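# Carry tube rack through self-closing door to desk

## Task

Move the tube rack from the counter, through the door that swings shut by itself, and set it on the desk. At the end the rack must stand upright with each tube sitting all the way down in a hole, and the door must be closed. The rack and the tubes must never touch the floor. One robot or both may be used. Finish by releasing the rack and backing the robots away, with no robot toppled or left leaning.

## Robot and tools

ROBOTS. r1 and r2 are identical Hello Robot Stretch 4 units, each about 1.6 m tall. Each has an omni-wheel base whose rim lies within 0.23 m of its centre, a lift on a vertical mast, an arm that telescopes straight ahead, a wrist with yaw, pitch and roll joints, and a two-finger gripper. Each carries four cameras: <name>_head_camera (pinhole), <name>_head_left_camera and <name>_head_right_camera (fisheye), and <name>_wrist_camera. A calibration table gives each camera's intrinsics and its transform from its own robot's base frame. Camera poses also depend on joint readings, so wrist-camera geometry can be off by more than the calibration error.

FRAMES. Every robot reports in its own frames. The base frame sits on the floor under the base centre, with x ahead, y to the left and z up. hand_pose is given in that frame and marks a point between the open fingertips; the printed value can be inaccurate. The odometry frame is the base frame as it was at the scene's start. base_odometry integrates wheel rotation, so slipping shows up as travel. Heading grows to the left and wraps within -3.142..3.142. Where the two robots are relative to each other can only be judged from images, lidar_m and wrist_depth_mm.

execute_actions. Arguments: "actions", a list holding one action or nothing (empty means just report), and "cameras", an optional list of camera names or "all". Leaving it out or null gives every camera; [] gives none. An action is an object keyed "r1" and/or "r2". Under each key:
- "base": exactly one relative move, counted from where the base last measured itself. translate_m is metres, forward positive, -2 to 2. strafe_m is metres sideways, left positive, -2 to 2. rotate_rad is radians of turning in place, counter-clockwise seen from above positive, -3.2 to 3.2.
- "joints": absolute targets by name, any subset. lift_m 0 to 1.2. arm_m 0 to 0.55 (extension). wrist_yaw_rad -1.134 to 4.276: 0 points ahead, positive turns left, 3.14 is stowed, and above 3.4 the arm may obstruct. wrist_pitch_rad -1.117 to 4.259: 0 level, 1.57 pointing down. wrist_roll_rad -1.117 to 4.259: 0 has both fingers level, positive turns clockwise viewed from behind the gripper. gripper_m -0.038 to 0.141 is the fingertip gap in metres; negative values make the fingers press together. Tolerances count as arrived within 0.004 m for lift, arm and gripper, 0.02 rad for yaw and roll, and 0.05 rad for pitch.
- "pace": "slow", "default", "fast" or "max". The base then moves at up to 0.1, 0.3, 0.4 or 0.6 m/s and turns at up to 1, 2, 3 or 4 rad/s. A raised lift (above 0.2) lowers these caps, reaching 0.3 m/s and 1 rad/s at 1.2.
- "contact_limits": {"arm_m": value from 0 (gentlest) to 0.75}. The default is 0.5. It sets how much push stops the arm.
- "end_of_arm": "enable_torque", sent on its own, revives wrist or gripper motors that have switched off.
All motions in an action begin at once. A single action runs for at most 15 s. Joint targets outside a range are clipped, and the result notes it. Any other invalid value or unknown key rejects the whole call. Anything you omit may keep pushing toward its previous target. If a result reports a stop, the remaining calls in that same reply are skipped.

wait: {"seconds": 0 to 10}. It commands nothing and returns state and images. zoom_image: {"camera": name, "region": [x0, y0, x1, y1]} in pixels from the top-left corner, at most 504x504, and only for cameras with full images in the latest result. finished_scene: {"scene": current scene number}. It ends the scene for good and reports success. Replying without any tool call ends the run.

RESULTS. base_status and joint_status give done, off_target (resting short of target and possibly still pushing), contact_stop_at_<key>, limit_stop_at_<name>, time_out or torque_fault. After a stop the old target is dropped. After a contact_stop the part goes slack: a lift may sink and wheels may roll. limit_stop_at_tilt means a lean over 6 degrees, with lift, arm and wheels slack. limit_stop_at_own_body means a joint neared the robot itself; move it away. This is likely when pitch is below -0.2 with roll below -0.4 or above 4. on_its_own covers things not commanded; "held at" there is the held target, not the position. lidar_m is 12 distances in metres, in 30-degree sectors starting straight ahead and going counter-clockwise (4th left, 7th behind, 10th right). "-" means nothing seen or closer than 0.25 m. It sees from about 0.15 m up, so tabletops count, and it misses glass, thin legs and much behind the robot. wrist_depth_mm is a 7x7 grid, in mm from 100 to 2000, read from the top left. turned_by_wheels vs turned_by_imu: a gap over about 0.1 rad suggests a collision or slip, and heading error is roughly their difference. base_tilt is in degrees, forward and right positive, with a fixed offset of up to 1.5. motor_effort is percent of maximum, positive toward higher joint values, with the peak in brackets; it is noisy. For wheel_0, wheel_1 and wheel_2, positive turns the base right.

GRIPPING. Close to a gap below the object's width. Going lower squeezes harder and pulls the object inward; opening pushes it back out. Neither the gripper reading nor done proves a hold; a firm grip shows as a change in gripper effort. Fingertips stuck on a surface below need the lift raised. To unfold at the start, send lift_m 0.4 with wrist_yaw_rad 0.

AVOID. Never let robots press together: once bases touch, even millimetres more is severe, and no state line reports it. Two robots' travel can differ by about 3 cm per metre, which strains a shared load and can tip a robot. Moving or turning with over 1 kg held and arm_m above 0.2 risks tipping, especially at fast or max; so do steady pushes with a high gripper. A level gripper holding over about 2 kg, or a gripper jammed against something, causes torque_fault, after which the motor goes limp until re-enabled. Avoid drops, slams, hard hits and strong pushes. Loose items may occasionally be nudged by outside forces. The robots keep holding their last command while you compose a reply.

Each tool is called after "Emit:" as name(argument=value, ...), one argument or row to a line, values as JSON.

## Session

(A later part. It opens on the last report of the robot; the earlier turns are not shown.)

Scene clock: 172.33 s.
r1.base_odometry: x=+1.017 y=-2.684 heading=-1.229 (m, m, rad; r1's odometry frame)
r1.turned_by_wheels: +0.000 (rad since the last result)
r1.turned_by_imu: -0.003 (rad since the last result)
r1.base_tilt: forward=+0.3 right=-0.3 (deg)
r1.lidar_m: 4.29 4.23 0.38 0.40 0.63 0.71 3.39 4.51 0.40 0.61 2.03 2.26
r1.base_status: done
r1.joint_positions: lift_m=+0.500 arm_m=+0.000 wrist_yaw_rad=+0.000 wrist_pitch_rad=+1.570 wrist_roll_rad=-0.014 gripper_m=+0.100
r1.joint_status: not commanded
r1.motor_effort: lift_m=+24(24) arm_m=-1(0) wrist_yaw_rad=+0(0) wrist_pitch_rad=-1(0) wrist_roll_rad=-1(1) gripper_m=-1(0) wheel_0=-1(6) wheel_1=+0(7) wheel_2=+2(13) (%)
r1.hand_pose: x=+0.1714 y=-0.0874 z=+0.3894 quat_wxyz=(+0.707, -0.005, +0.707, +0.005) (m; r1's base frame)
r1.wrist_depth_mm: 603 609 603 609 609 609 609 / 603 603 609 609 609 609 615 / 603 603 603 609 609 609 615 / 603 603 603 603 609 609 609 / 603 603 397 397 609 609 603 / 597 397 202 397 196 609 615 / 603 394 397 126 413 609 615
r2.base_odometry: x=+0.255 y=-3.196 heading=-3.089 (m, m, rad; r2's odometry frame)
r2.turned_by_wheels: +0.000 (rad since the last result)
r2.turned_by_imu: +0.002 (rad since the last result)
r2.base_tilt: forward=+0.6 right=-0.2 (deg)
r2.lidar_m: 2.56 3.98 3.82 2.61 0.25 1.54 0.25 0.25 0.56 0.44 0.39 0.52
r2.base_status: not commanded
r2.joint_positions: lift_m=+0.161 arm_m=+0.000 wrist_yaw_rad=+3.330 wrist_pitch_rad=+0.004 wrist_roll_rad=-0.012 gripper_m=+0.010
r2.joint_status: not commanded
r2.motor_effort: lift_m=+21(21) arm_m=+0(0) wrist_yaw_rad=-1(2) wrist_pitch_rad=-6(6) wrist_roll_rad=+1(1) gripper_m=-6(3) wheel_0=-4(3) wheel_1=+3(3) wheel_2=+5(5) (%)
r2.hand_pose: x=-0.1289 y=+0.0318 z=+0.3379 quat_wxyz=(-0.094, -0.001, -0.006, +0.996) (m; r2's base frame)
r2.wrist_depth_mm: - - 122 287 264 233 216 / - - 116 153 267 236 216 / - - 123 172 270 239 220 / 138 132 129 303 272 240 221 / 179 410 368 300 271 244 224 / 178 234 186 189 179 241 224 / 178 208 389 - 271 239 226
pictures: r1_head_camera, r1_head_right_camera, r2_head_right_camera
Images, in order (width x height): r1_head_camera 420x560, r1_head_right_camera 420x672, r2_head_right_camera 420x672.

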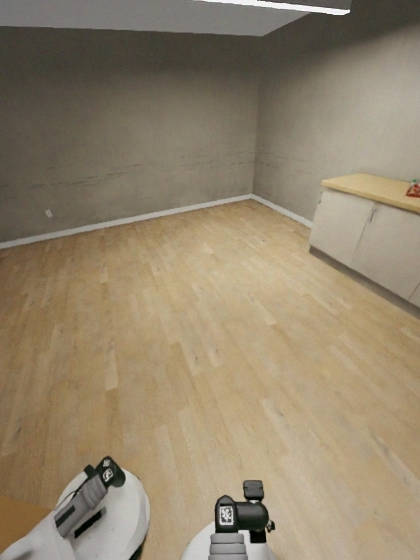

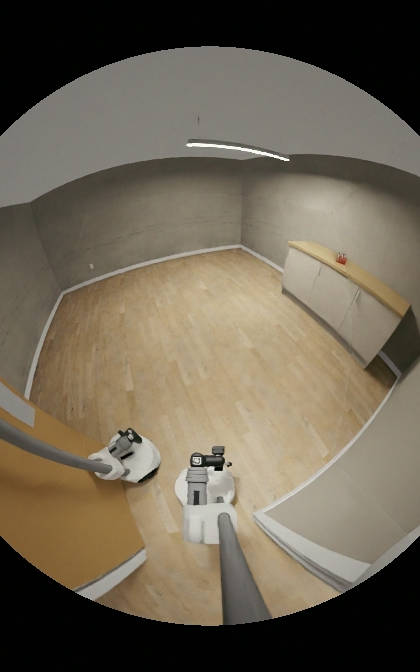

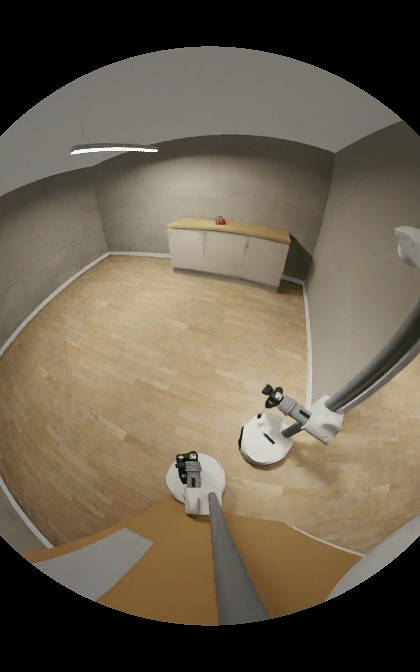

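Emit:
execute_actions(
  actions=[
    {"r1": {"base": {"rotate_rad": -0.70}, "pace": "max"}},
  ],
  cameras=["r1_head_camera", "r1_head_left_camera", "r1_head_right_camera"],
)

Scene clock: 188.90 s.
r1.base_odometry: x=+1.017 y=-2.684 heading=-1.929 (m, m, rad; r1's odometry frame)
r1.turned_by_wheels: -0.700 (rad since the last result)
r1.turned_by_imu: -0.702 (rad since the last result)
r1.base_tilt: forward=+0.2 right=-0.2 (deg)
r1.lidar_m: 2.14 2.80 4.22 0.38 0.36 0.64 0.67 2.76 4.50 0.41 0.50 1.28
r1.base_status: done
r1.joint_positions: lift_m=+0.500 arm_m=+0.000 wrist_yaw_rad=+0.000 wrist_pitch_rad=+1.570 wrist_roll_rad=-0.014 gripper_m=+0.100
r1.joint_status: not commanded
r1.motor_effort: lift_m=+23(23) arm_m=+0(0) wrist_yaw_rad=+3(1) wrist_pitch_rad=-1(1) wrist_roll_rad=-1(1) gripper_m=-1(1) wheel_0=+1(7) wheel_1=-1(11) wheel_2=+1(7) (%)
r1.hand_pose: x=+0.1714 y=-0.0874 z=+0.3894 quat_wxyz=(+0.707, -0.005, +0.707, +0.005) (m; r1's base frame)
r1.wrist_depth_mm: 603 603 603 615 609 609 615 / 603 603 603 609 615 609 615 / 603 603 603 609 609 603 609 / 603 609 609 609 609 609 609 / 603 603 397 399 609 609 554 / 597 397 203 397 196 609 504 / 603 394 397 126 413 603 609
r2.base_odometry: x=+0.255 y=-3.196 heading=-3.089 (m, m, rad; r2's odometry frame)
r2.turned_by_wheels: +0.000 (rad since the last result)
r2.turned_by_imu: +0.001 (rad since the last result)
r2.base_tilt: forward=+0.5 right=-0.1 (deg)
r2.lidar_m: 2.56 3.98 3.83 2.60 0.25 1.54 0.25 0.25 0.55 0.45 0.38 0.48
r2.base_status: not commanded
r2.joint_positions: lift_m=+0.161 arm_m=+0.000 wrist_yaw_rad=+3.330 wrist_pitch_rad=+0.004 wrist_roll_rad=-0.012 gripper_m=+0.010
r2.joint_status: not commanded
r2.motor_effort: lift_m=+21(21) arm_m=+0(0) wrist_yaw_rad=-1(2) wrist_pitch_rad=-6(6) wrist_roll_rad=+1(1) gripper_m=-9(2) wheel_0=-3(4) wheel_1=+3(3) wheel_2=+5(5) (%)
r2.hand_pose: x=-0.1289 y=+0.0318 z=+0.3379 quat_wxyz=(-0.094, -0.001, -0.006, +0.996) (m; r2's base frame)
r2.wrist_depth_mm: - - 123 286 264 234 216 / - - 116 152 265 236 217 / - - 122 173 270 238 220 / 138 132 129 300 272 242 223 / 179 404 366 301 270 242 223 / 178 235 186 189 180 242 225 / 178 207 389 - 270 238 227
pictures: r1_head_camera, r1_head_left_camera, r1_head_right_camera
Images, in order (width x height): r1_head_camera 420x560, r1_head_left_camera 420x672, r1_head_right_camera 420x672.

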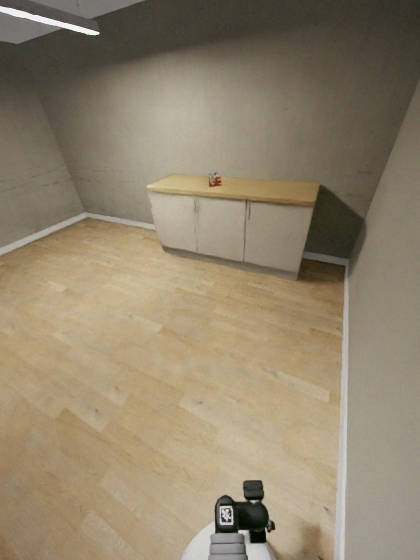

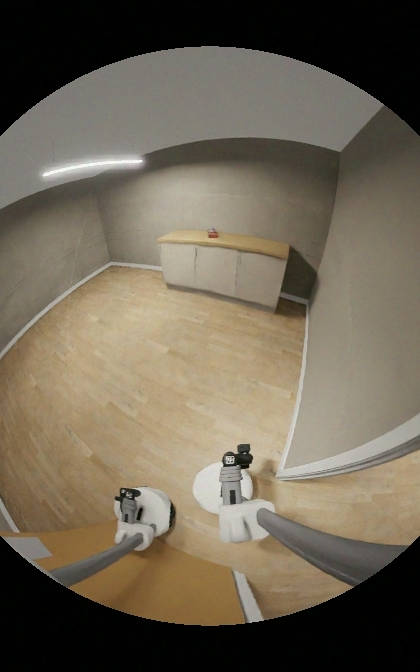

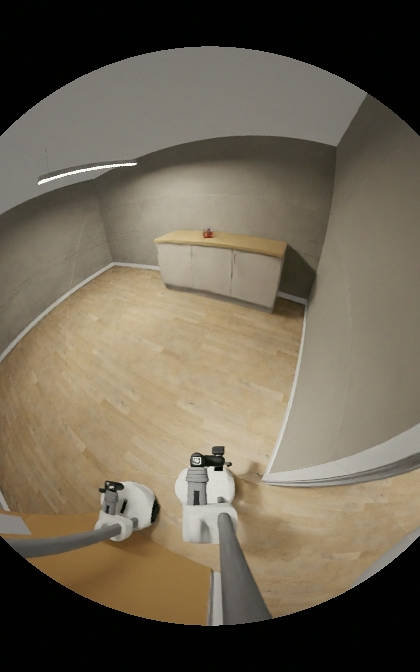

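Emit:
execute_actions(
  actions=[
    {"r1": {"base": {"translate_m": 1.98}, "joints": {"lift_m": 1.2, "arm_m": 0.17, "wrist_yaw_rad": 1.3, "gripper_m": 0.125}, "pace": "max"}},
  ],
  cameras=["r1_head_camera", "r1_wrist_camera", "r1_head_right_camera"],
)

Scene clock: 208.57 s.
r1.base_odometry: x=+0.323 y=-4.539 heading=-1.929 (m, m, rad; r1's odometry frame)
r1.turned_by_wheels: +0.000 (rad since the last result)
r1.turned_by_imu: -0.005 (rad since the last result)
r1.base_tilt: forward=+0.2 right=-0.3 (deg)
r1.lidar_m: 0.31 0.44 1.00 3.42 4.01 2.06 2.06 1.33 1.25 0.54 0.33 0.28
r1.base_status: done
r1.joint_positions: lift_m=+1.200 arm_m=+0.169 wrist_yaw_rad=+1.300 wrist_pitch_rad=+1.570 wrist_roll_rad=-0.014 gripper_m=+0.125
r1.joint_status: all done
r1.motor_effort: lift_m=+23(26) arm_m=+6(8) wrist_yaw_rad=+2(7) wrist_pitch_rad=-2(2) wrist_roll_rad=-1(1) gripper_m=+0(1) wheel_0=-1(8) wheel_1=-1(7) wheel_2=+1(13) (%)
r1.hand_pose: x=+0.4242 y=-0.0232 z=+1.0894 quat_wxyz=(+0.560, -0.432, +0.560, +0.432) (m; r1's base frame)
r1.wrist_depth_mm: 1281 1281 1281 399 399 399 399 / 1281 1281 1281 399 402 402 402 / 1281 1281 1281 402 399 399 402 / 1281 1281 1281 399 399 359 289 / 1281 1060 1078 399 397 359 399 / 1281 866 399 399 399 399 399 / 627 1281 1281 122 399 399 399
r2.base_odometry: x=+0.255 y=-3.196 heading=-3.089 (m, m, rad; r2's odometry frame)
r2.turned_by_wheels: +0.000 (rad since the last result)
r2.turned_by_imu: +0.003 (rad since the last result)
r2.base_tilt: forward=+0.6 right=-0.2 (deg)
r2.lidar_m: 2.03 3.97 3.81 2.59 0.25 1.55 0.25 0.25 0.55 1.10 0.99 1.96
r2.base_status: not commanded
r2.joint_positions: lift_m=+0.161 arm_m=+0.000 wrist_yaw_rad=+3.330 wrist_pitch_rad=+0.004 wrist_roll_rad=-0.012 gripper_m=+0.010
r2.joint_status: not commanded
r2.motor_effort: lift_m=+21(21) arm_m=+0(1) wrist_yaw_rad=-1(0) wrist_pitch_rad=-7(6) wrist_roll_rad=+1(1) gripper_m=-7(3) wheel_0=-3(3) wheel_1=+3(3) wheel_2=+5(5) (%)
r2.hand_pose: x=-0.1289 y=+0.0318 z=+0.3379 quat_wxyz=(-0.094, -0.001, -0.006, +0.996) (m; r2's base frame)
r2.wrist_depth_mm: - - 123 286 263 234 216 / - - 116 152 267 235 216 / - - 123 173 268 238 220 / 138 132 129 300 271 240 221 / 179 404 366 303 271 242 224 / 178 236 186 189 179 241 225 / 178 208 392 - 270 239 226
pictures: r1_head_camera, r1_head_right_camera, r1_wrist_camera
camera_calibration (this result's frames):
r1_wrist_camera: T_world_to_cam=[[0.959497, -0.281641, 0.00663185, -0.418995], [-0.281428, -0.959311, -0.0228333, 0.182901], [0.0127928, 0.0200421, -0.999717, 1.31399], [0, 0, 0, 1]] pos_world=[0.436688, 0.0311178, 1.32058]
Images, in order (width x height): r1_head_camera 420x560, r1_head_right_camera 420x672, r1_wrist_camera 616x392.

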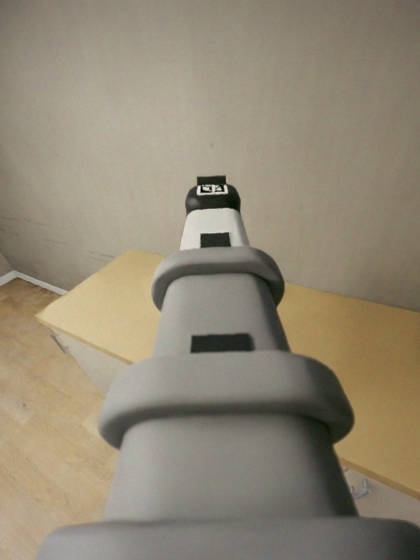

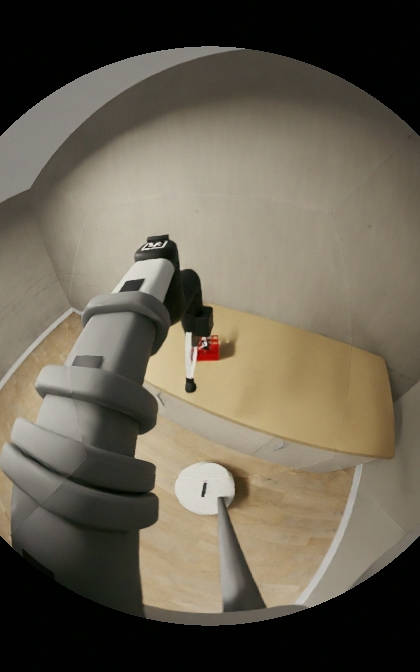

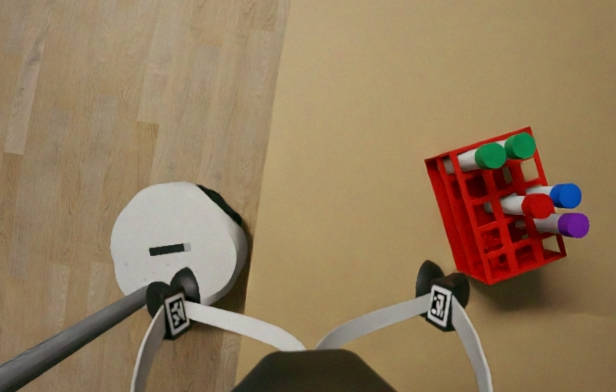

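Emit:
zoom_image(
  camera="r1_wrist_camera",
  region=[400, 100, 616, 316],
)

Region (400, 100, 616, 316) of r1_wrist_camera's 616x392 image, scaled by 2.333.

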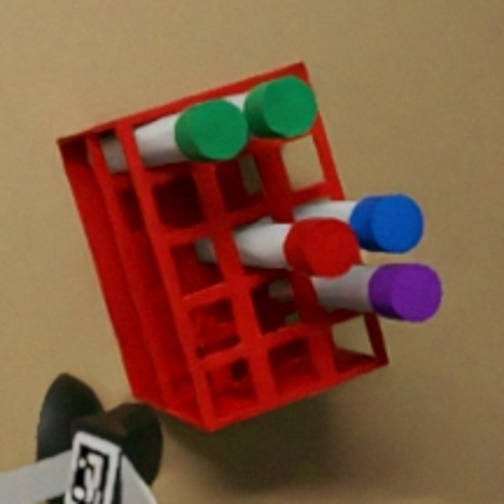

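Emit:
zoom_image(
  camera="r1_wrist_camera",
  region=[120, 230, 500, 392],
)

Region (120, 230, 500, 392) of r1_wrist_camera's 616x392 image, scaled by 1.326; it fills the top 215 rows of this view, and the rest is white.

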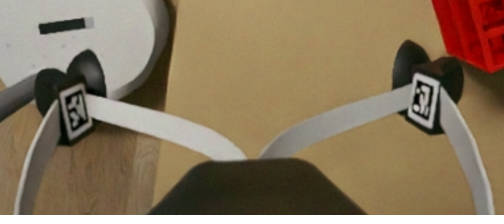

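Emit:
execute_actions(
  actions=[
    {"r1": {"joints": {"arm_m": 0.355, "wrist_yaw_rad": 1.576, "gripper_m": 0.115}, "pace": "max"}},
  ],
  cameras=["r1_wrist_camera"],
)

Scene clock: 247.13 s.
r1.base_odometry: x=+0.323 y=-4.539 heading=-1.929 (m, m, rad; r1's odometry frame)
r1.turned_by_wheels: +0.000 (rad since the last result)
r1.turned_by_imu: +0.001 (rad since the last result)
r1.base_tilt: forward=+0.2 right=-0.3 (deg)
r1.lidar_m: 0.31 0.43 0.99 3.45 4.01 2.08 2.08 1.35 1.22 0.50 0.33 0.30
r1.base_status: not commanded
r1.joint_positions: lift_m=+1.200 arm_m=+0.354 wrist_yaw_rad=+1.576 wrist_pitch_rad=+1.570 wrist_roll_rad=-0.014 gripper_m=+0.115
r1.joint_status: all done
r1.motor_effort: lift_m=+23(23) arm_m=+6(6) wrist_yaw_rad=+4(4) wrist_pitch_rad=-1(2) wrist_roll_rad=+0(1) gripper_m=-2(1) wheel_0=-1(1) wheel_1=+0(0) wheel_2=+1(1) (%)
r1.hand_pose: x=+0.6123 y=+0.0006 z=+1.0894 quat_wxyz=(+0.495, -0.505, +0.495, +0.505) (m; r1's base frame)
r1.wrist_depth_mm: 1281 1281 399 402 399 402 399 / 1281 1281 399 399 402 402 402 / 1281 1281 399 399 399 399 399 / 1281 399 399 399 402 399 399 / 1078 399 397 324 399 399 402 / 1281 397 213 324 214 399 399 / 397 399 397 123 399 399 399
r2.base_odometry: x=+0.255 y=-3.196 heading=-3.089 (m, m, rad; r2's odometry frame)
r2.turned_by_wheels: +0.000 (rad since the last result)
r2.turned_by_imu: +0.001 (rad since the last result)
r2.base_tilt: forward=+0.6 right=-0.1 (deg)
r2.lidar_m: 2.03 3.98 3.82 2.60 0.25 1.54 0.25 0.25 0.54 1.10 0.98 1.98
r2.base_status: not commanded
r2.joint_positions: lift_m=+0.161 arm_m=+0.000 wrist_yaw_rad=+3.330 wrist_pitch_rad=+0.004 wrist_roll_rad=-0.012 gripper_m=+0.010
r2.joint_status: not commanded
r2.motor_effort: lift_m=+21(21) arm_m=+0(0) wrist_yaw_rad=-1(1) wrist_pitch_rad=-6(6) wrist_roll_rad=+1(2) gripper_m=-8(5) wheel_0=-3(4) wheel_1=+3(3) wheel_2=+5(5) (%)
r2.hand_pose: x=-0.1289 y=+0.0318 z=+0.3379 quat_wxyz=(-0.094, -0.001, -0.006, +0.996) (m; r2's base frame)
r2.wrist_depth_mm: - - 123 286 264 232 216 / - - 116 152 266 236 217 / - - 123 172 270 239 220 / 138 132 129 300 272 242 222 / 179 407 368 303 271 244 224 / 178 234 186 189 180 241 226 / 178 208 384 - 270 238 226
pictures: r1_wrist_camera
camera_calibration (this result's frames):
r1_wrist_camera: T_world_to_cam=[[0.99993, -0.00975022, 0.00663278, -0.617709], [-0.00959687, -0.999695, -0.0227711, 0.0921952], [0.00685278, 0.0227059, -0.999719, 1.31475], [0, 0, 0, 1]] pos_world=[0.609541, 0.0562918, 1.32057]
Images, in order (width x height): r1_wrist_camera 616x392.

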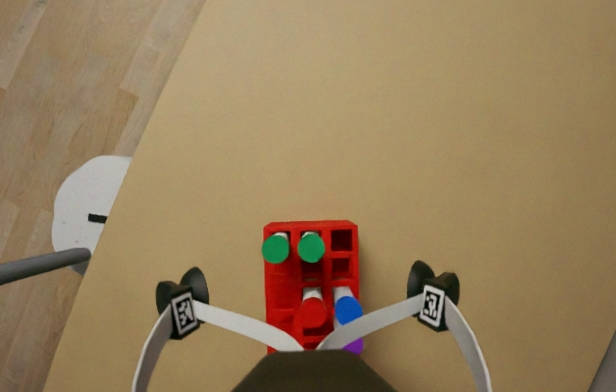

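Emit:
zoom_image(
  camera="r1_wrist_camera",
  region=[180, 200, 440, 392],
)

Region (180, 200, 440, 392) of r1_wrist_camera's 616x392 image, scaled by 1.938; it fills the top 372 rows of this view, and the rest is white.

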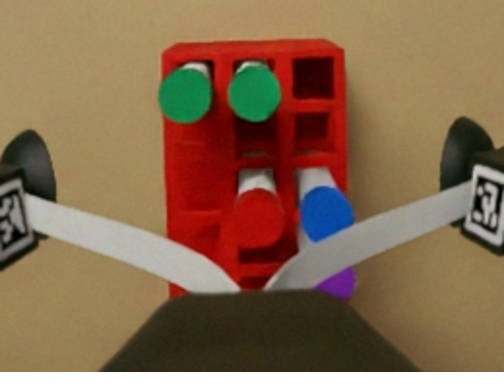

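Emit:
execute_actions(
  actions=[
    {"r1": {"base": {"strafe_m": -0.004}, "joints": {"arm_m": 0.358, "wrist_yaw_rad": 1.562, "gripper_m": 0.106, "lift_m": 1.097}, "pace": "default"}},
  ],
  cameras=["r1_wrist_camera", "r1_head_right_camera"],
)

Scene clock: 263.77 s.
r1.base_odometry: x=+0.319 y=-4.537 heading=-1.929 (m, m, rad; r1's odometry frame)
r1.turned_by_wheels: +0.000 (rad since the last result)
r1.turned_by_imu: +0.001 (rad since the last result)
r1.base_tilt: forward=+0.3 right=-0.3 (deg)
r1.lidar_m: 0.32 0.45 1.02 3.41 4.00 2.08 1.91 1.31 1.24 0.50 0.34 0.30
r1.base_status: done
r1.joint_positions: lift_m=+1.097 arm_m=+0.357 wrist_yaw_rad=+1.562 wrist_pitch_rad=+1.570 wrist_roll_rad=-0.014 gripper_m=+0.106
r1.joint_status: all done
r1.motor_effort: lift_m=+14(22) arm_m=+6(7) wrist_yaw_rad=+1(7) wrist_pitch_rad=-2(2) wrist_roll_rad=+0(1) gripper_m=-1(0) wheel_0=+1(6) wheel_1=-1(6) wheel_2=+0(1) (%)
r1.hand_pose: x=+0.6153 y=-0.0006 z=+0.9872 quat_wxyz=(+0.499, -0.501, +0.498, +0.502) (m; r1's base frame)
r1.wrist_depth_mm: 1182 298 298 298 300 298 300 / 1182 298 298 298 300 298 298 / 1182 297 298 298 298 300 298 / 298 297 297 298 298 300 298 / 297 298 297 223 297 298 298 / 297 297 196 222 198 298 298 / 296 297 297 126 297 297 298
r2.base_odometry: x=+0.255 y=-3.196 heading=-3.089 (m, m, rad; r2's odometry frame)
r2.turned_by_wheels: +0.000 (rad since the last result)
r2.turned_by_imu: +0.002 (rad since the last result)
r2.base_tilt: forward=+0.5 right=-0.2 (deg)
r2.lidar_m: 2.05 4.00 3.82 2.60 0.25 1.53 0.25 0.25 0.56 1.09 0.99 1.96
r2.base_status: not commanded
r2.joint_positions: lift_m=+0.161 arm_m=+0.000 wrist_yaw_rad=+3.330 wrist_pitch_rad=+0.004 wrist_roll_rad=-0.012 gripper_m=+0.010
r2.joint_status: not commanded
r2.motor_effort: lift_m=+21(21) arm_m=+0(0) wrist_yaw_rad=-1(1) wrist_pitch_rad=-6(6) wrist_roll_rad=+2(1) gripper_m=-4(7) wheel_0=-3(3) wheel_1=+3(3) wheel_2=+5(5) (%)
r2.hand_pose: x=-0.1289 y=+0.0318 z=+0.3379 quat_wxyz=(-0.094, -0.001, -0.006, +0.996) (m; r2's base frame)
r2.wrist_depth_mm: - - 123 286 262 232 216 / - - 116 152 266 235 217 / - - 123 173 268 238 219 / 138 132 129 298 272 240 222 / 179 404 368 303 270 243 224 / 178 236 185 189 180 242 225 / 178 208 389 - 268 237 226
pictures: r1_head_right_camera, r1_wrist_camera
camera_calibration (this result's frames):
r1_wrist_camera: T_world_to_cam=[[0.999704, -0.023408, 0.00663278, -0.619869], [-0.0232514, -0.99947, -0.0227711, 0.0971022], [0.00716229, 0.0226102, -0.999719, 1.21234], [0, 0, 0, 1]] pos_world=[0.61326, 0.0551298, 1.21832]
Images, in order (width x height): r1_head_right_camera 420x672, r1_wrist_camera 616x392.

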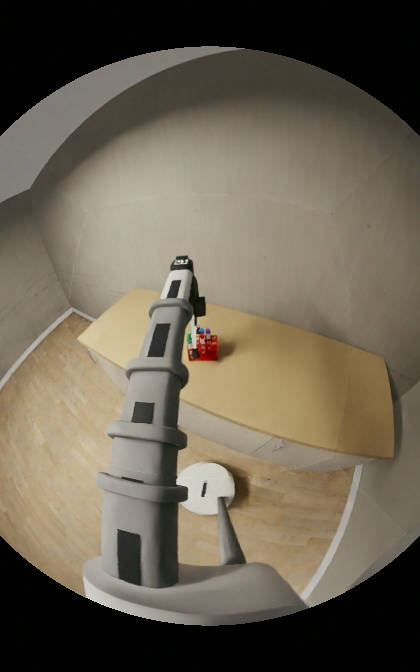

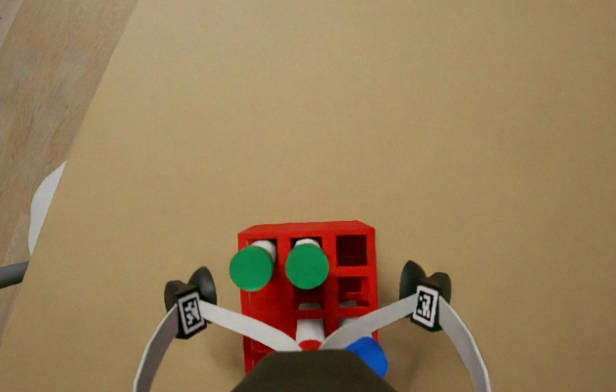

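Emit:
execute_actions(
  actions=[
    {"r1": {"joints": {"gripper_m": 0.035}, "pace": "slow"}},
  ],
  cameras=["r1_wrist_camera", "r1_head_right_camera"],
)

Scene clock: 271.17 s.
r1.base_odometry: x=+0.319 y=-4.537 heading=-1.929 (m, m, rad; r1's odometry frame)
r1.turned_by_wheels: +0.000 (rad since the last result)
r1.turned_by_imu: +0.002 (rad since the last result)
r1.base_tilt: forward=+0.2 right=-0.2 (deg)
r1.lidar_m: 0.33 0.42 1.00 3.43 4.00 2.07 1.88 1.34 1.23 0.50 0.34 0.31
r1.base_status: not commanded
r1.joint_positions: lift_m=+1.097 arm_m=+0.357 wrist_yaw_rad=+1.562 wrist_pitch_rad=+1.570 wrist_roll_rad=-0.014 gripper_m=+0.036
r1.joint_status: all done
r1.motor_effort: lift_m=+14(14) arm_m=+6(6) wrist_yaw_rad=-1(1) wrist_pitch_rad=-1(1) wrist_roll_rad=-1(1) gripper_m=-28(29) wheel_0=+1(1) wheel_1=-1(1) wheel_2=+0(0) (%)
r1.hand_pose: x=+0.6153 y=-0.0006 z=+0.9872 quat_wxyz=(+0.499, -0.501, +0.498, +0.502) (m; r1's base frame)
r1.wrist_depth_mm: 1182 298 298 298 298 298 300 / 1182 298 298 298 298 298 298 / 1182 297 297 297 298 298 298 / 297 298 298 298 297 297 298 / 297 297 297 210 298 298 297 / 297 296 189 209 203 297 298 / 297 297 296 150 297 298 297
r2.base_odometry: x=+0.255 y=-3.196 heading=-3.089 (m, m, rad; r2's odometry frame)
r2.turned_by_wheels: +0.000 (rad since the last result)
r2.turned_by_imu: +0.002 (rad since the last result)
r2.base_tilt: forward=+0.6 right=-0.1 (deg)
r2.lidar_m: 2.04 3.99 3.82 2.60 0.25 1.53 0.25 0.25 0.55 1.09 1.00 1.97
r2.base_status: not commanded
r2.joint_positions: lift_m=+0.161 arm_m=+0.000 wrist_yaw_rad=+3.330 wrist_pitch_rad=+0.004 wrist_roll_rad=-0.012 gripper_m=+0.010
r2.joint_status: not commanded
r2.motor_effort: lift_m=+21(21) arm_m=+0(0) wrist_yaw_rad=-2(2) wrist_pitch_rad=-6(6) wrist_roll_rad=+0(1) gripper_m=-2(5) wheel_0=-3(4) wheel_1=+3(3) wheel_2=+5(5) (%)
r2.hand_pose: x=-0.1289 y=+0.0318 z=+0.3379 quat_wxyz=(-0.094, -0.001, -0.006, +0.996) (m; r2's base frame)
r2.wrist_depth_mm: - - 123 286 264 233 216 / - - 116 152 266 235 217 / - - 122 173 268 238 220 / 138 132 129 300 274 240 221 / 179 407 370 301 270 242 224 / 178 235 186 189 179 241 224 / 178 208 387 - 270 238 226
pictures: r1_head_right_camera, r1_wrist_camera
camera_calibration (this result's frames):
r1_wrist_camera: T_world_to_cam=[[0.999704, -0.0234082, 0.00663278, -0.619869], [-0.0232516, -0.99947, -0.022771, 0.097102], [0.0071623, 0.0226101, -0.999719, 1.21232], [0, 0, 0, 1]] pos_world=[0.613261, 0.0551298, 1.21831]
Images, in order (width x height): r1_head_right_camera 420x672, r1_wrist_camera 616x392.

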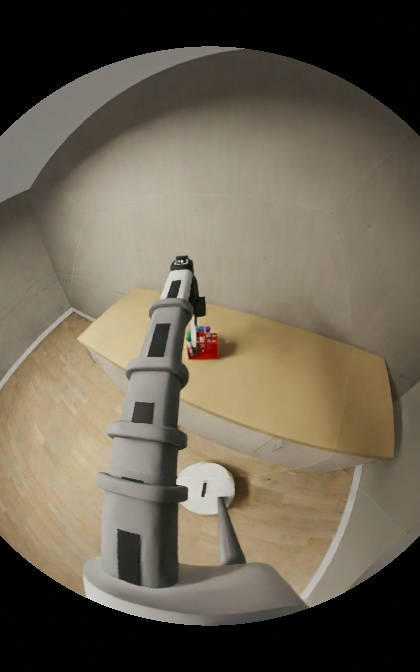

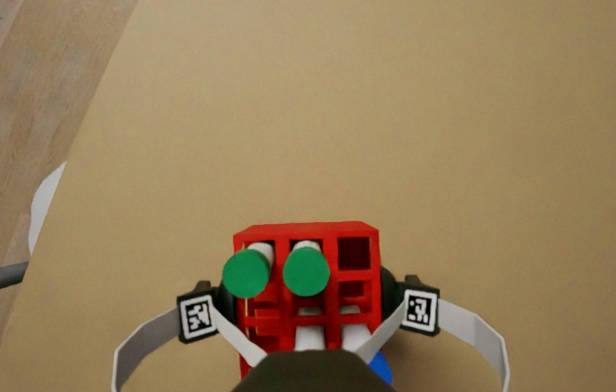

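Emit:
execute_actions(
  actions=[
    {"r1": {"base": {"translate_m": -0.3}, "joints": {"lift_m": 1.12, "arm_m": 0.05, "wrist_yaw_rad": 1.0}, "pace": "max"}},
  ],
  cameras=["r1_wrist_camera", "r1_head_right_camera"],
)

Scene clock: 301.93 s.
r1.base_odometry: x=+0.425 y=-4.256 heading=-1.930 (m, m, rad; r1's odometry frame)
r1.turned_by_wheels: +0.000 (rad since the last result)
r1.turned_by_imu: +0.003 (rad since the last result)
r1.base_tilt: forward=+0.1 right=-0.4 (deg)
r1.lidar_m: 0.27 0.79 3.46 3.60 3.69 1.79 1.75 1.16 1.09 1.14 0.63 0.25
r1.base_status: done
r1.joint_positions: lift_m=+1.120 arm_m=+0.051 wrist_yaw_rad=+1.000 wrist_pitch_rad=+1.570 wrist_roll_rad=-0.014 gripper_m=+0.036
r1.joint_status: all done
r1.motor_effort: lift_m=+24(26) arm_m=-6(6) wrist_yaw_rad=+0(4) wrist_pitch_rad=-1(1) wrist_roll_rad=-1(1) gripper_m=-28(28) wheel_0=-1(7) wheel_1=-1(7) wheel_2=-1(9) (%)
r1.hand_pose: x=+0.2956 y=-0.0471 z=+1.0093 quat_wxyz=(+0.618, -0.343, +0.618, +0.343) (m; r1's base frame)
r1.wrist_depth_mm: 1205 1205 1205 1229 1025 574 433 / 1205 1205 1205 1205 1205 609 439 / 1182 1205 1182 1205 1205 640 452 / 1205 1205 1060 1229 1229 683 473 / 1205 1205 1008 209 1205 707 492 / 1182 1205 190 210 202 640 492 / 1205 634 1182 148 1205 715 530
r2.base_odometry: x=+0.255 y=-3.196 heading=-3.089 (m, m, rad; r2's odometry frame)
r2.turned_by_wheels: +0.000 (rad since the last result)
r2.turned_by_imu: +0.002 (rad since the last result)
r2.base_tilt: forward=+0.5 right=-0.1 (deg)
r2.lidar_m: 1.76 3.98 3.82 2.60 0.25 1.54 0.25 0.25 0.56 1.09 0.98 1.80
r2.base_status: not commanded
r2.joint_positions: lift_m=+0.161 arm_m=+0.000 wrist_yaw_rad=+3.330 wrist_pitch_rad=+0.004 wrist_roll_rad=-0.012 gripper_m=+0.010
r2.joint_status: not commanded
r2.motor_effort: lift_m=+21(21) arm_m=-1(0) wrist_yaw_rad=-1(2) wrist_pitch_rad=-6(6) wrist_roll_rad=+2(0) gripper_m=-2(2) wheel_0=-3(3) wheel_1=+3(3) wheel_2=+5(5) (%)
r2.hand_pose: x=-0.1289 y=+0.0318 z=+0.3379 quat_wxyz=(-0.094, -0.001, -0.006, +0.996) (m; r2's base frame)
r2.wrist_depth_mm: - - 123 286 263 232 216 / - - 116 152 266 236 217 / - - 122 173 271 239 220 / 138 132 129 303 272 240 222 / 179 410 370 301 271 244 223 / 179 235 186 189 180 242 224 / 178 208 389 - 268 238 225
pictures: r1_head_right_camera, r1_wrist_camera
camera_calibration (this result's frames):
r1_wrist_camera: T_world_to_cam=[[0.833367, -0.55268, 0.00663265, -0.277262], [-0.552423, -0.833253, -0.0227806, 0.207927], [0.018117, 0.0153205, -0.999718, 1.23424], [0, 0, 0, 1]] pos_world=[0.323564, 0.0011098, 1.24047]
Images, in order (width x height): r1_head_right_camera 420x672, r1_wrist_camera 616x392.

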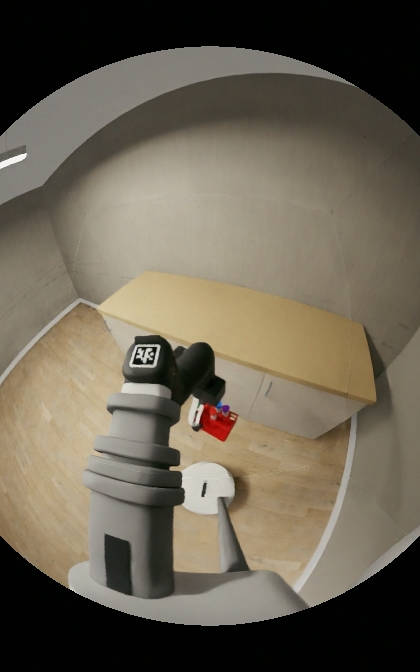

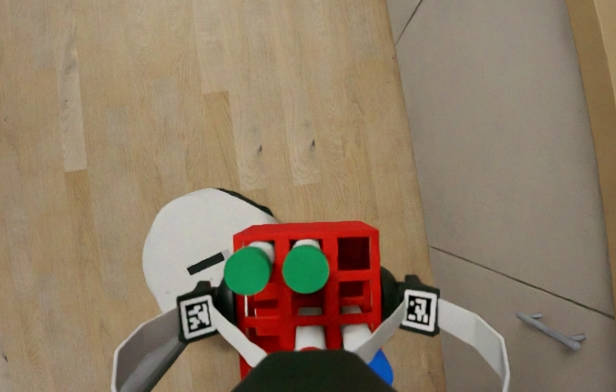

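Emit:
execute_actions(
  actions=[
    {"r1": {"base": {"translate_m": -1.91}, "joints": {"lift_m": 0.47, "arm_m": 0.01, "wrist_yaw_rad": 0.0}, "pace": "max"}},
  ],
  cameras=["r1_wrist_camera", "r1_head_right_camera", "r2_head_right_camera"],
)

Scene clock: 319.80 s.
r1.base_odometry: x=+1.096 y=-2.468 heading=-1.930 (m, m, rad; r1's odometry frame)
r1.turned_by_wheels: +0.000 (rad since the last result)
r1.turned_by_imu: +0.010 (rad since the last result)
r1.base_tilt: forward=+0.1 right=-0.2 (deg)
r1.lidar_m: 2.34 3.98 0.39 0.35 0.41 0.41 0.46 2.51 4.39 4.39 0.46 0.87
r1.base_status: done
r1.joint_positions: lift_m=+0.470 arm_m=+0.011 wrist_yaw_rad=+0.000 wrist_pitch_rad=+1.570 wrist_roll_rad=-0.014 gripper_m=+0.036
r1.joint_status: all done
r1.motor_effort: lift_m=+16(21) arm_m=-6(6) wrist_yaw_rad=+0(4) wrist_pitch_rad=+0(1) wrist_roll_rad=-1(1) gripper_m=-27(29) wheel_0=-1(6) wheel_1=-2(7) wheel_2=+0(11) (%)
r1.hand_pose: x=+0.1822 y=-0.0874 z=+0.3600 quat_wxyz=(+0.707, -0.005, +0.707, +0.005) (m; r1's base frame)
r1.wrist_depth_mm: 580 580 574 580 580 580 585 / 574 574 580 580 585 580 569 / 574 574 574 580 580 580 504 / 574 574 574 574 580 580 530 / 574 574 368 210 574 580 580 / 574 366 190 210 203 580 580 / 544 366 364 150 384 574 580
r2.base_odometry: x=+0.255 y=-3.196 heading=-3.089 (m, m, rad; r2's odometry frame)
r2.turned_by_wheels: +0.000 (rad since the last result)
r2.turned_by_imu: +0.005 (rad since the last result)
r2.base_tilt: forward=+0.6 right=+0.0 (deg)
r2.lidar_m: 2.56 3.99 3.82 2.60 0.25 1.54 0.25 0.26 0.46 0.34 0.34 1.99
r2.base_status: not commanded
r2.joint_positions: lift_m=+0.161 arm_m=+0.000 wrist_yaw_rad=+3.330 wrist_pitch_rad=+0.004 wrist_roll_rad=-0.012 gripper_m=+0.010
r2.joint_status: not commanded
r2.motor_effort: lift_m=+21(21) arm_m=+0(0) wrist_yaw_rad=-1(1) wrist_pitch_rad=-6(6) wrist_roll_rad=+1(1) gripper_m=-4(4) wheel_0=-3(3) wheel_1=+3(3) wheel_2=+5(5) (%)
r2.hand_pose: x=-0.1289 y=+0.0318 z=+0.3379 quat_wxyz=(-0.094, -0.001, -0.006, +0.996) (m; r2's base frame)
r2.wrist_depth_mm: - - 123 286 264 234 216 / - - 116 153 266 236 219 / - - 122 173 270 239 219 / 138 132 129 300 273 241 221 / 179 410 370 303 271 242 224 / 179 235 186 188 180 240 224 / 177 208 389 - 270 237 227
pictures: r1_head_right_camera, r1_wrist_camera, r2_head_right_camera
camera_calibration (this result's frames):
r1_wrist_camera: T_world_to_cam=[[-0.0145582, -0.999872, 0.0066292, -0.0853802], [-0.999631, 0.0144021, -0.0230184, 0.252576], [0.02292, -0.00696186, -0.999713, 0.584954], [0, 0, 0, 1]] pos_world=[0.237833, -0.0849345, 0.591166]
Images, in order (width x height): r1_head_right_camera 420x672, r1_wrist_camera 616x392, r2_head_right_camera 420x672.

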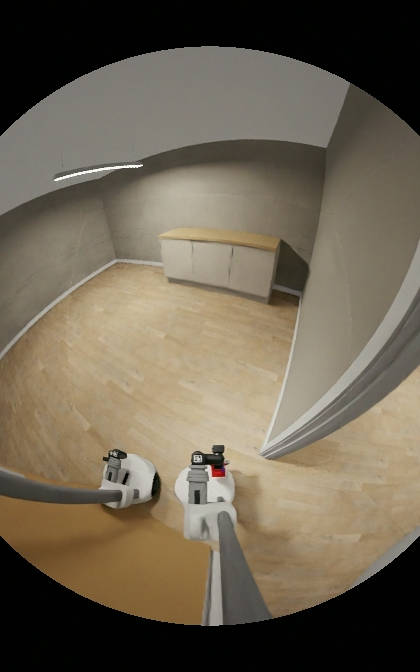

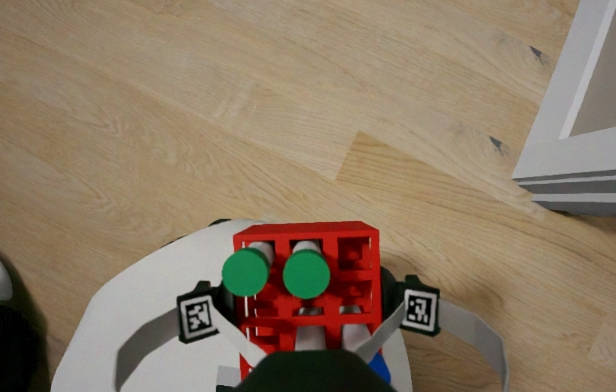

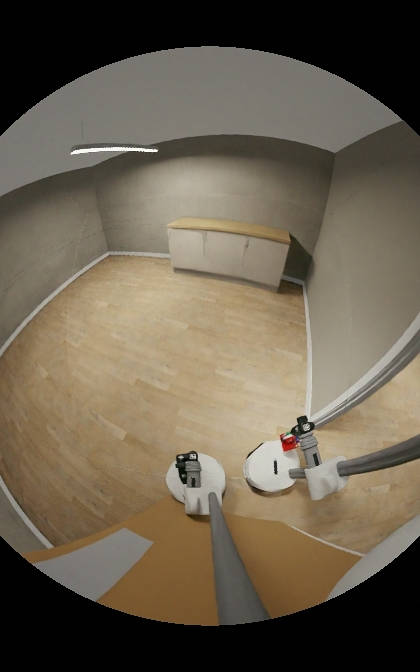

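Emit:
execute_actions(
  actions=[
    {"r1": {"base": {"rotate_rad": -0.62}, "pace": "fast"}},
  ],
  cameras=["r1_wrist_camera", "r1_head_right_camera"],
)

Scene clock: 327.10 s.
r1.base_odometry: x=+1.096 y=-2.468 heading=-2.550 (m, m, rad; r1's odometry frame)
r1.turned_by_wheels: -0.620 (rad since the last result)
r1.turned_by_imu: -0.621 (rad since the last result)
r1.base_tilt: forward=+0.1 right=-0.4 (deg)
r1.lidar_m: 0.69 2.32 2.85 0.51 0.35 0.37 0.42 0.44 0.59 4.39 4.42 0.47
r1.base_status: done
r1.joint_positions: lift_m=+0.470 arm_m=+0.011 wrist_yaw_rad=+0.000 wrist_pitch_rad=+1.570 wrist_roll_rad=-0.014 gripper_m=+0.036
r1.joint_status: not commanded
r1.motor_effort: lift_m=+16(16) arm_m=-6(6) wrist_yaw_rad=+0(0) wrist_pitch_rad=-1(1) wrist_roll_rad=-1(1) gripper_m=-26(27) wheel_0=+0(6) wheel_1=+0(10) wheel_2=+1(7) (%)
r1.hand_pose: x=+0.1822 y=-0.0874 z=+0.3600 quat_wxyz=(+0.707, -0.005, +0.707, +0.005) (m; r1's base frame)
r1.wrist_depth_mm: 574 580 580 580 508 580 580 / 574 580 580 580 580 585 580 / 574 580 580 574 580 580 580 / 574 574 574 574 580 580 574 / 574 574 368 210 574 580 580 / 574 368 188 210 203 580 574 / 580 366 366 151 384 580 580
r2.base_odometry: x=+0.255 y=-3.196 heading=-3.089 (m, m, rad; r2's odometry frame)
r2.turned_by_wheels: +0.000 (rad since the last result)
r2.turned_by_imu: +0.002 (rad since the last result)
r2.base_tilt: forward=+0.7 right=-0.1 (deg)
r2.lidar_m: 2.56 3.98 3.82 2.59 0.25 1.54 0.25 0.25 0.46 0.34 0.38 1.98
r2.base_status: not commanded
r2.joint_positions: lift_m=+0.161 arm_m=+0.000 wrist_yaw_rad=+3.330 wrist_pitch_rad=+0.004 wrist_roll_rad=-0.012 gripper_m=+0.010
r2.joint_status: not commanded
r2.motor_effort: lift_m=+21(21) arm_m=+0(0) wrist_yaw_rad=-1(2) wrist_pitch_rad=-6(6) wrist_roll_rad=+1(1) gripper_m=-5(5) wheel_0=-4(4) wheel_1=+3(3) wheel_2=+5(5) (%)
r2.hand_pose: x=-0.1289 y=+0.0318 z=+0.3379 quat_wxyz=(-0.094, -0.001, -0.006, +0.996) (m; r2's base frame)
r2.wrist_depth_mm: - - 123 286 265 233 217 / - - 116 152 267 236 217 / - - 123 173 268 239 220 / 138 132 129 300 271 240 221 / 179 407 368 301 271 243 224 / 179 236 186 189 180 242 224 / 178 208 387 - 271 238 226
pictures: r1_head_right_camera, r1_wrist_camera
camera_calibration (this result's frames):
r1_wrist_camera: T_world_to_cam=[[-0.0145599, -0.999872, 0.0066292, -0.0853798], [-0.999631, 0.0144038, -0.0230184, 0.252578], [0.02292, -0.0069619, -0.999713, 0.584954], [0, 0, 0, 1]] pos_world=[0.237834, -0.0849346, 0.591166]
Images, in order (width x height): r1_head_right_camera 420x672, r1_wrist_camera 616x392.

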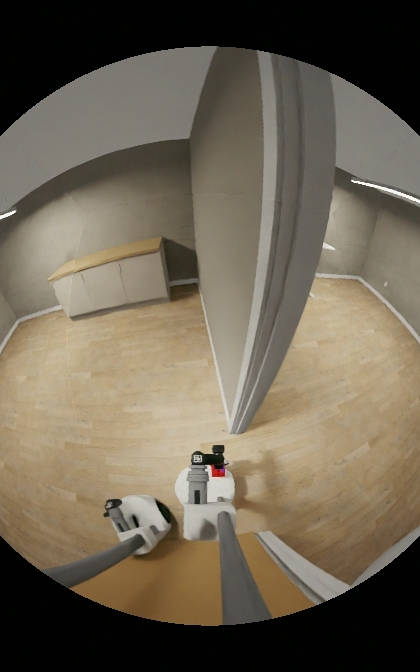

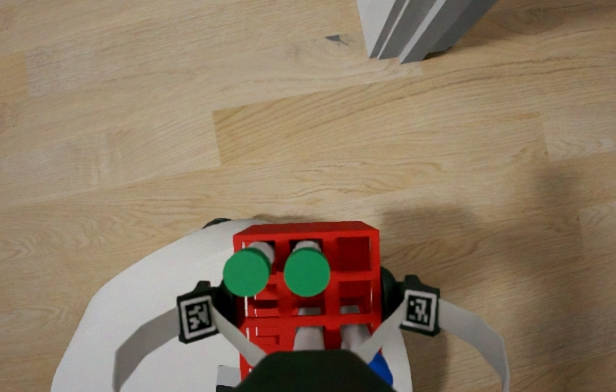

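Emit:
execute_actions(
  actions=[
    {"r1": {"base": {"strafe_m": -0.65}, "pace": "max"}},
  ],
  cameras=["r1_wrist_camera", "r1_head_camera", "r1_head_left_camera"],
)

Scene clock: 333.27 s.
r1.base_odometry: x=+0.733 y=-1.929 heading=-2.550 (m, m, rad; r1's odometry frame)
r1.turned_by_wheels: +0.000 (rad since the last result)
r1.turned_by_imu: +0.001 (rad since the last result)
r1.base_tilt: forward=+0.1 right=-0.1 (deg)
r1.lidar_m: 2.24 0.56 0.61 0.97 0.61 0.46 0.65 1.72 2.14 3.75 3.76 2.41
r1.base_status: done
r1.joint_positions: lift_m=+0.470 arm_m=+0.011 wrist_yaw_rad=+0.000 wrist_pitch_rad=+1.570 wrist_roll_rad=-0.014 gripper_m=+0.036
r1.joint_status: not commanded
r1.motor_effort: lift_m=+18(18) arm_m=-6(6) wrist_yaw_rad=+1(0) wrist_pitch_rad=-1(1) wrist_roll_rad=+0(0) gripper_m=-27(26) wheel_0=-2(13) wheel_1=+1(14) wheel_2=+2(1) (%)
r1.hand_pose: x=+0.1822 y=-0.0874 z=+0.3599 quat_wxyz=(+0.707, -0.005, +0.707, +0.005) (m; r1's base frame)
r1.wrist_depth_mm: 569 574 580 580 580 580 580 / 574 574 574 580 580 580 580 / 574 574 580 574 585 580 580 / 574 580 580 580 580 580 580 / 574 580 366 210 580 580 580 / 574 368 188 210 203 580 585 / 574 364 366 150 382 580 580
r2.base_odometry: x=+0.255 y=-3.196 heading=-3.089 (m, m, rad; r2's odometry frame)
r2.turned_by_wheels: +0.000 (rad since the last result)
r2.turned_by_imu: +0.002 (rad since the last result)
r2.base_tilt: forward=+0.6 right=+0.0 (deg)
r2.lidar_m: 2.57 3.99 3.82 2.58 0.25 1.52 0.25 0.25 0.53 0.92 0.98 1.98
r2.base_status: not commanded
r2.joint_positions: lift_m=+0.161 arm_m=+0.000 wrist_yaw_rad=+3.330 wrist_pitch_rad=+0.004 wrist_roll_rad=-0.012 gripper_m=+0.010
r2.joint_status: not commanded
r2.motor_effort: lift_m=+21(21) arm_m=+0(0) wrist_yaw_rad=-1(1) wrist_pitch_rad=-6(6) wrist_roll_rad=+1(1) gripper_m=-5(5) wheel_0=-3(3) wheel_1=+3(3) wheel_2=+5(5) (%)
r2.hand_pose: x=-0.1289 y=+0.0318 z=+0.3379 quat_wxyz=(-0.094, -0.001, -0.006, +0.996) (m; r2's base frame)
r2.wrist_depth_mm: - - 123 286 264 234 216 / - - 116 152 266 236 217 / - - 123 173 270 239 220 / 138 132 129 300 272 240 223 / 179 407 366 301 271 241 224 / 179 236 186 189 180 241 225 / 178 208 387 - 270 238 226
pictures: r1_head_camera, r1_head_left_camera, r1_wrist_camera
camera_calibration (this result's frames):
r1_wrist_camera: T_world_to_cam=[[-0.0145971, -0.999871, 0.00663083, -0.0853737], [-0.999633, 0.0144417, -0.0229071, 0.252477], [0.0228084, -0.00696277, -0.999716, 0.584862], [0, 0, 0, 1]] pos_world=[0.237798, -0.0849367, 0.591045]
Images, in order (width x height): r1_head_camera 420x560, r1_head_left_camera 420x672, r1_wrist_camera 616x392.

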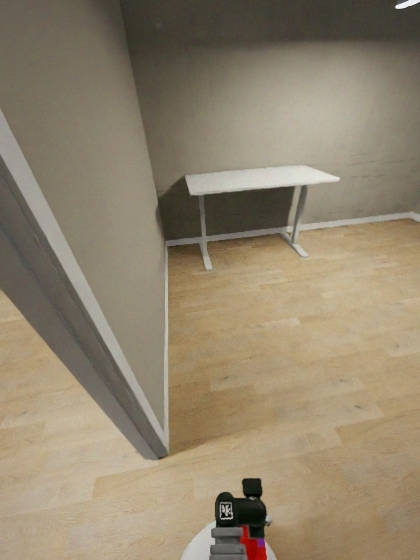

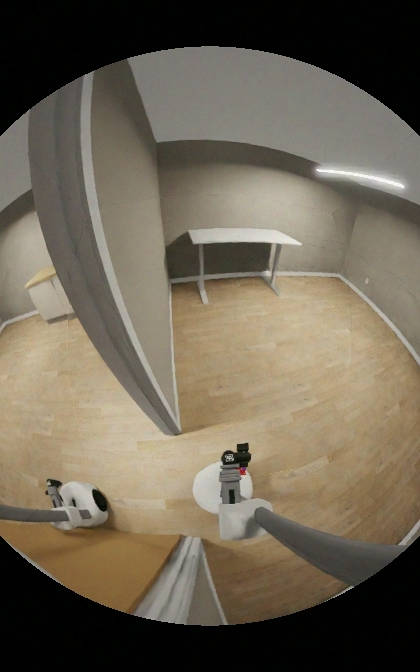

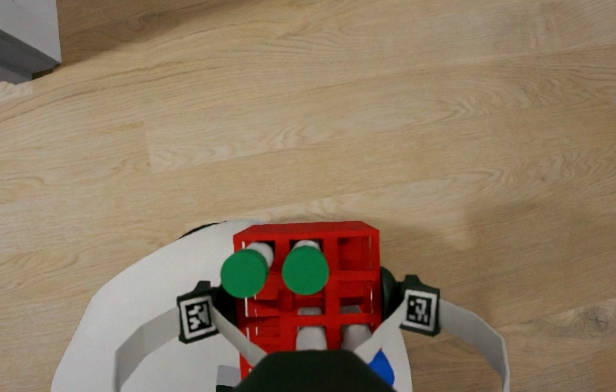

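Emit:
zoom_image(
  camera="r1_head_camera",
  region=[160, 150, 300, 290],
)

Region (160, 150, 300, 290) of r1_head_camera's 420x560 image, scaled by 3.600, with more detail than that image has.

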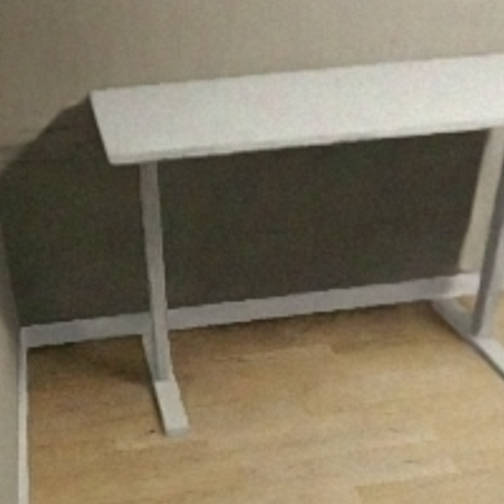

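Emit:
execute_actions(
  actions=[
    {"r1": {"base": {"translate_m": 1.93}, "joints": {"lift_m": 1.18, "arm_m": 0.08}, "pace": "max"}, "r2": {"base": {"strafe_m": -0.62}, "pace": "default"}},
  ],
  cameras=["r1_wrist_camera", "r1_head_right_camera", "r2_head_left_camera"],
)

Scene clock: 368.30 s.
r1.base_odometry: x=-0.869 y=-3.006 heading=-2.550 (m, m, rad; r1's odometry frame)
r1.turned_by_wheels: +0.000 (rad since the last result)
r1.turned_by_imu: -0.004 (rad since the last result)
r1.base_tilt: forward=+0.2 right=-0.4 (deg)
r1.lidar_m: 0.31 0.30 0.59 0.51 0.52 0.68 1.35 3.66 3.82 3.44 0.53 0.36
r1.base_status: done
r1.joint_positions: lift_m=+1.180 arm_m=+0.079 wrist_yaw_rad=+0.000 wrist_pitch_rad=+1.570 wrist_roll_rad=-0.014 gripper_m=+0.036
r1.joint_status: all done
r1.motor_effort: lift_m=+24(27) arm_m=+6(7) wrist_yaw_rad=-1(1) wrist_pitch_rad=-1(2) wrist_roll_rad=-1(0) gripper_m=-26(27) wheel_0=-1(7) wheel_1=+0(6) wheel_2=+2(12) (%)
r1.hand_pose: x=+0.2502 y=-0.0874 z=+1.0694 quat_wxyz=(+0.707, -0.005, +0.707, +0.005) (m; r1's base frame)
r1.wrist_depth_mm: 340 340 342 342 342 342 342 / 340 340 340 340 342 342 342 / 340 340 342 342 351 1281 1255 / 340 1138 1281 1281 1255 1281 1255 / 917 1255 1255 210 1255 1255 1255 / 878 1182 188 209 203 1255 1255 / 854 1025 1255 150 1255 1255 1281
r2.base_odometry: x=+0.223 y=-2.577 heading=-3.089 (m, m, rad; r2's odometry frame)
r2.turned_by_wheels: +0.000 (rad since the last result)
r2.turned_by_imu: +0.001 (rad since the last result)
r2.base_tilt: forward=+0.5 right=+0.0 (deg)
r2.lidar_m: 2.32 2.91 0.27 0.25 - 0.25 0.30 2.29 4.35 4.38 0.44 0.46
r2.base_status: done
r2.joint_positions: lift_m=+0.161 arm_m=+0.000 wrist_yaw_rad=+3.330 wrist_pitch_rad=+0.004 wrist_roll_rad=-0.012 gripper_m=+0.010
r2.joint_status: not commanded
r2.motor_effort: lift_m=+21(21) arm_m=-1(0) wrist_yaw_rad=-2(1) wrist_pitch_rad=-6(7) wrist_roll_rad=+1(1) gripper_m=-3(7) wheel_0=-10(14) wheel_1=+2(9) wheel_2=+6(7) (%)
r2.hand_pose: x=-0.1289 y=+0.0318 z=+0.3379 quat_wxyz=(-0.094, -0.001, -0.006, +0.996) (m; r2's base frame)
r2.wrist_depth_mm: - - 123 424 317 229 - / - - 116 152 324 233 192 / - - 123 173 329 236 194 / 138 132 129 473 338 238 196 / 179 1464 - 477 325 241 199 / 178 234 186 189 180 234 199 / 179 209 809 - 310 225 200
pictures: r1_head_right_camera, r1_wrist_camera, r2_head_left_camera
camera_calibration (this result's frames):
r1_wrist_camera: T_world_to_cam=[[-0.014518, -0.999873, 0.00663063, -0.0891052], [-0.999634, 0.0143625, -0.0229207, 0.336706], [0.0228225, -0.00696096, -0.999715, 1.29258], [0, 0, 0, 1]] pos_world=[0.30579, -0.0849323, 1.30052]
Images, in order (width x height): r1_head_right_camera 420x672, r1_wrist_camera 616x392, r2_head_left_camera 420x672.

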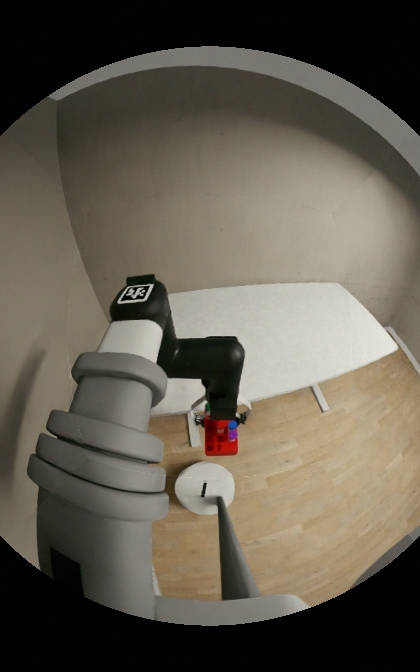

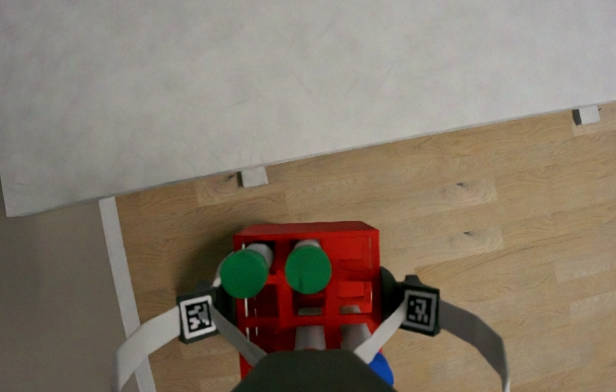

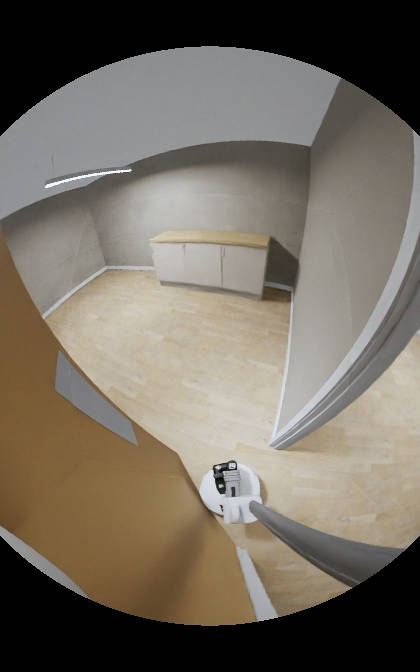

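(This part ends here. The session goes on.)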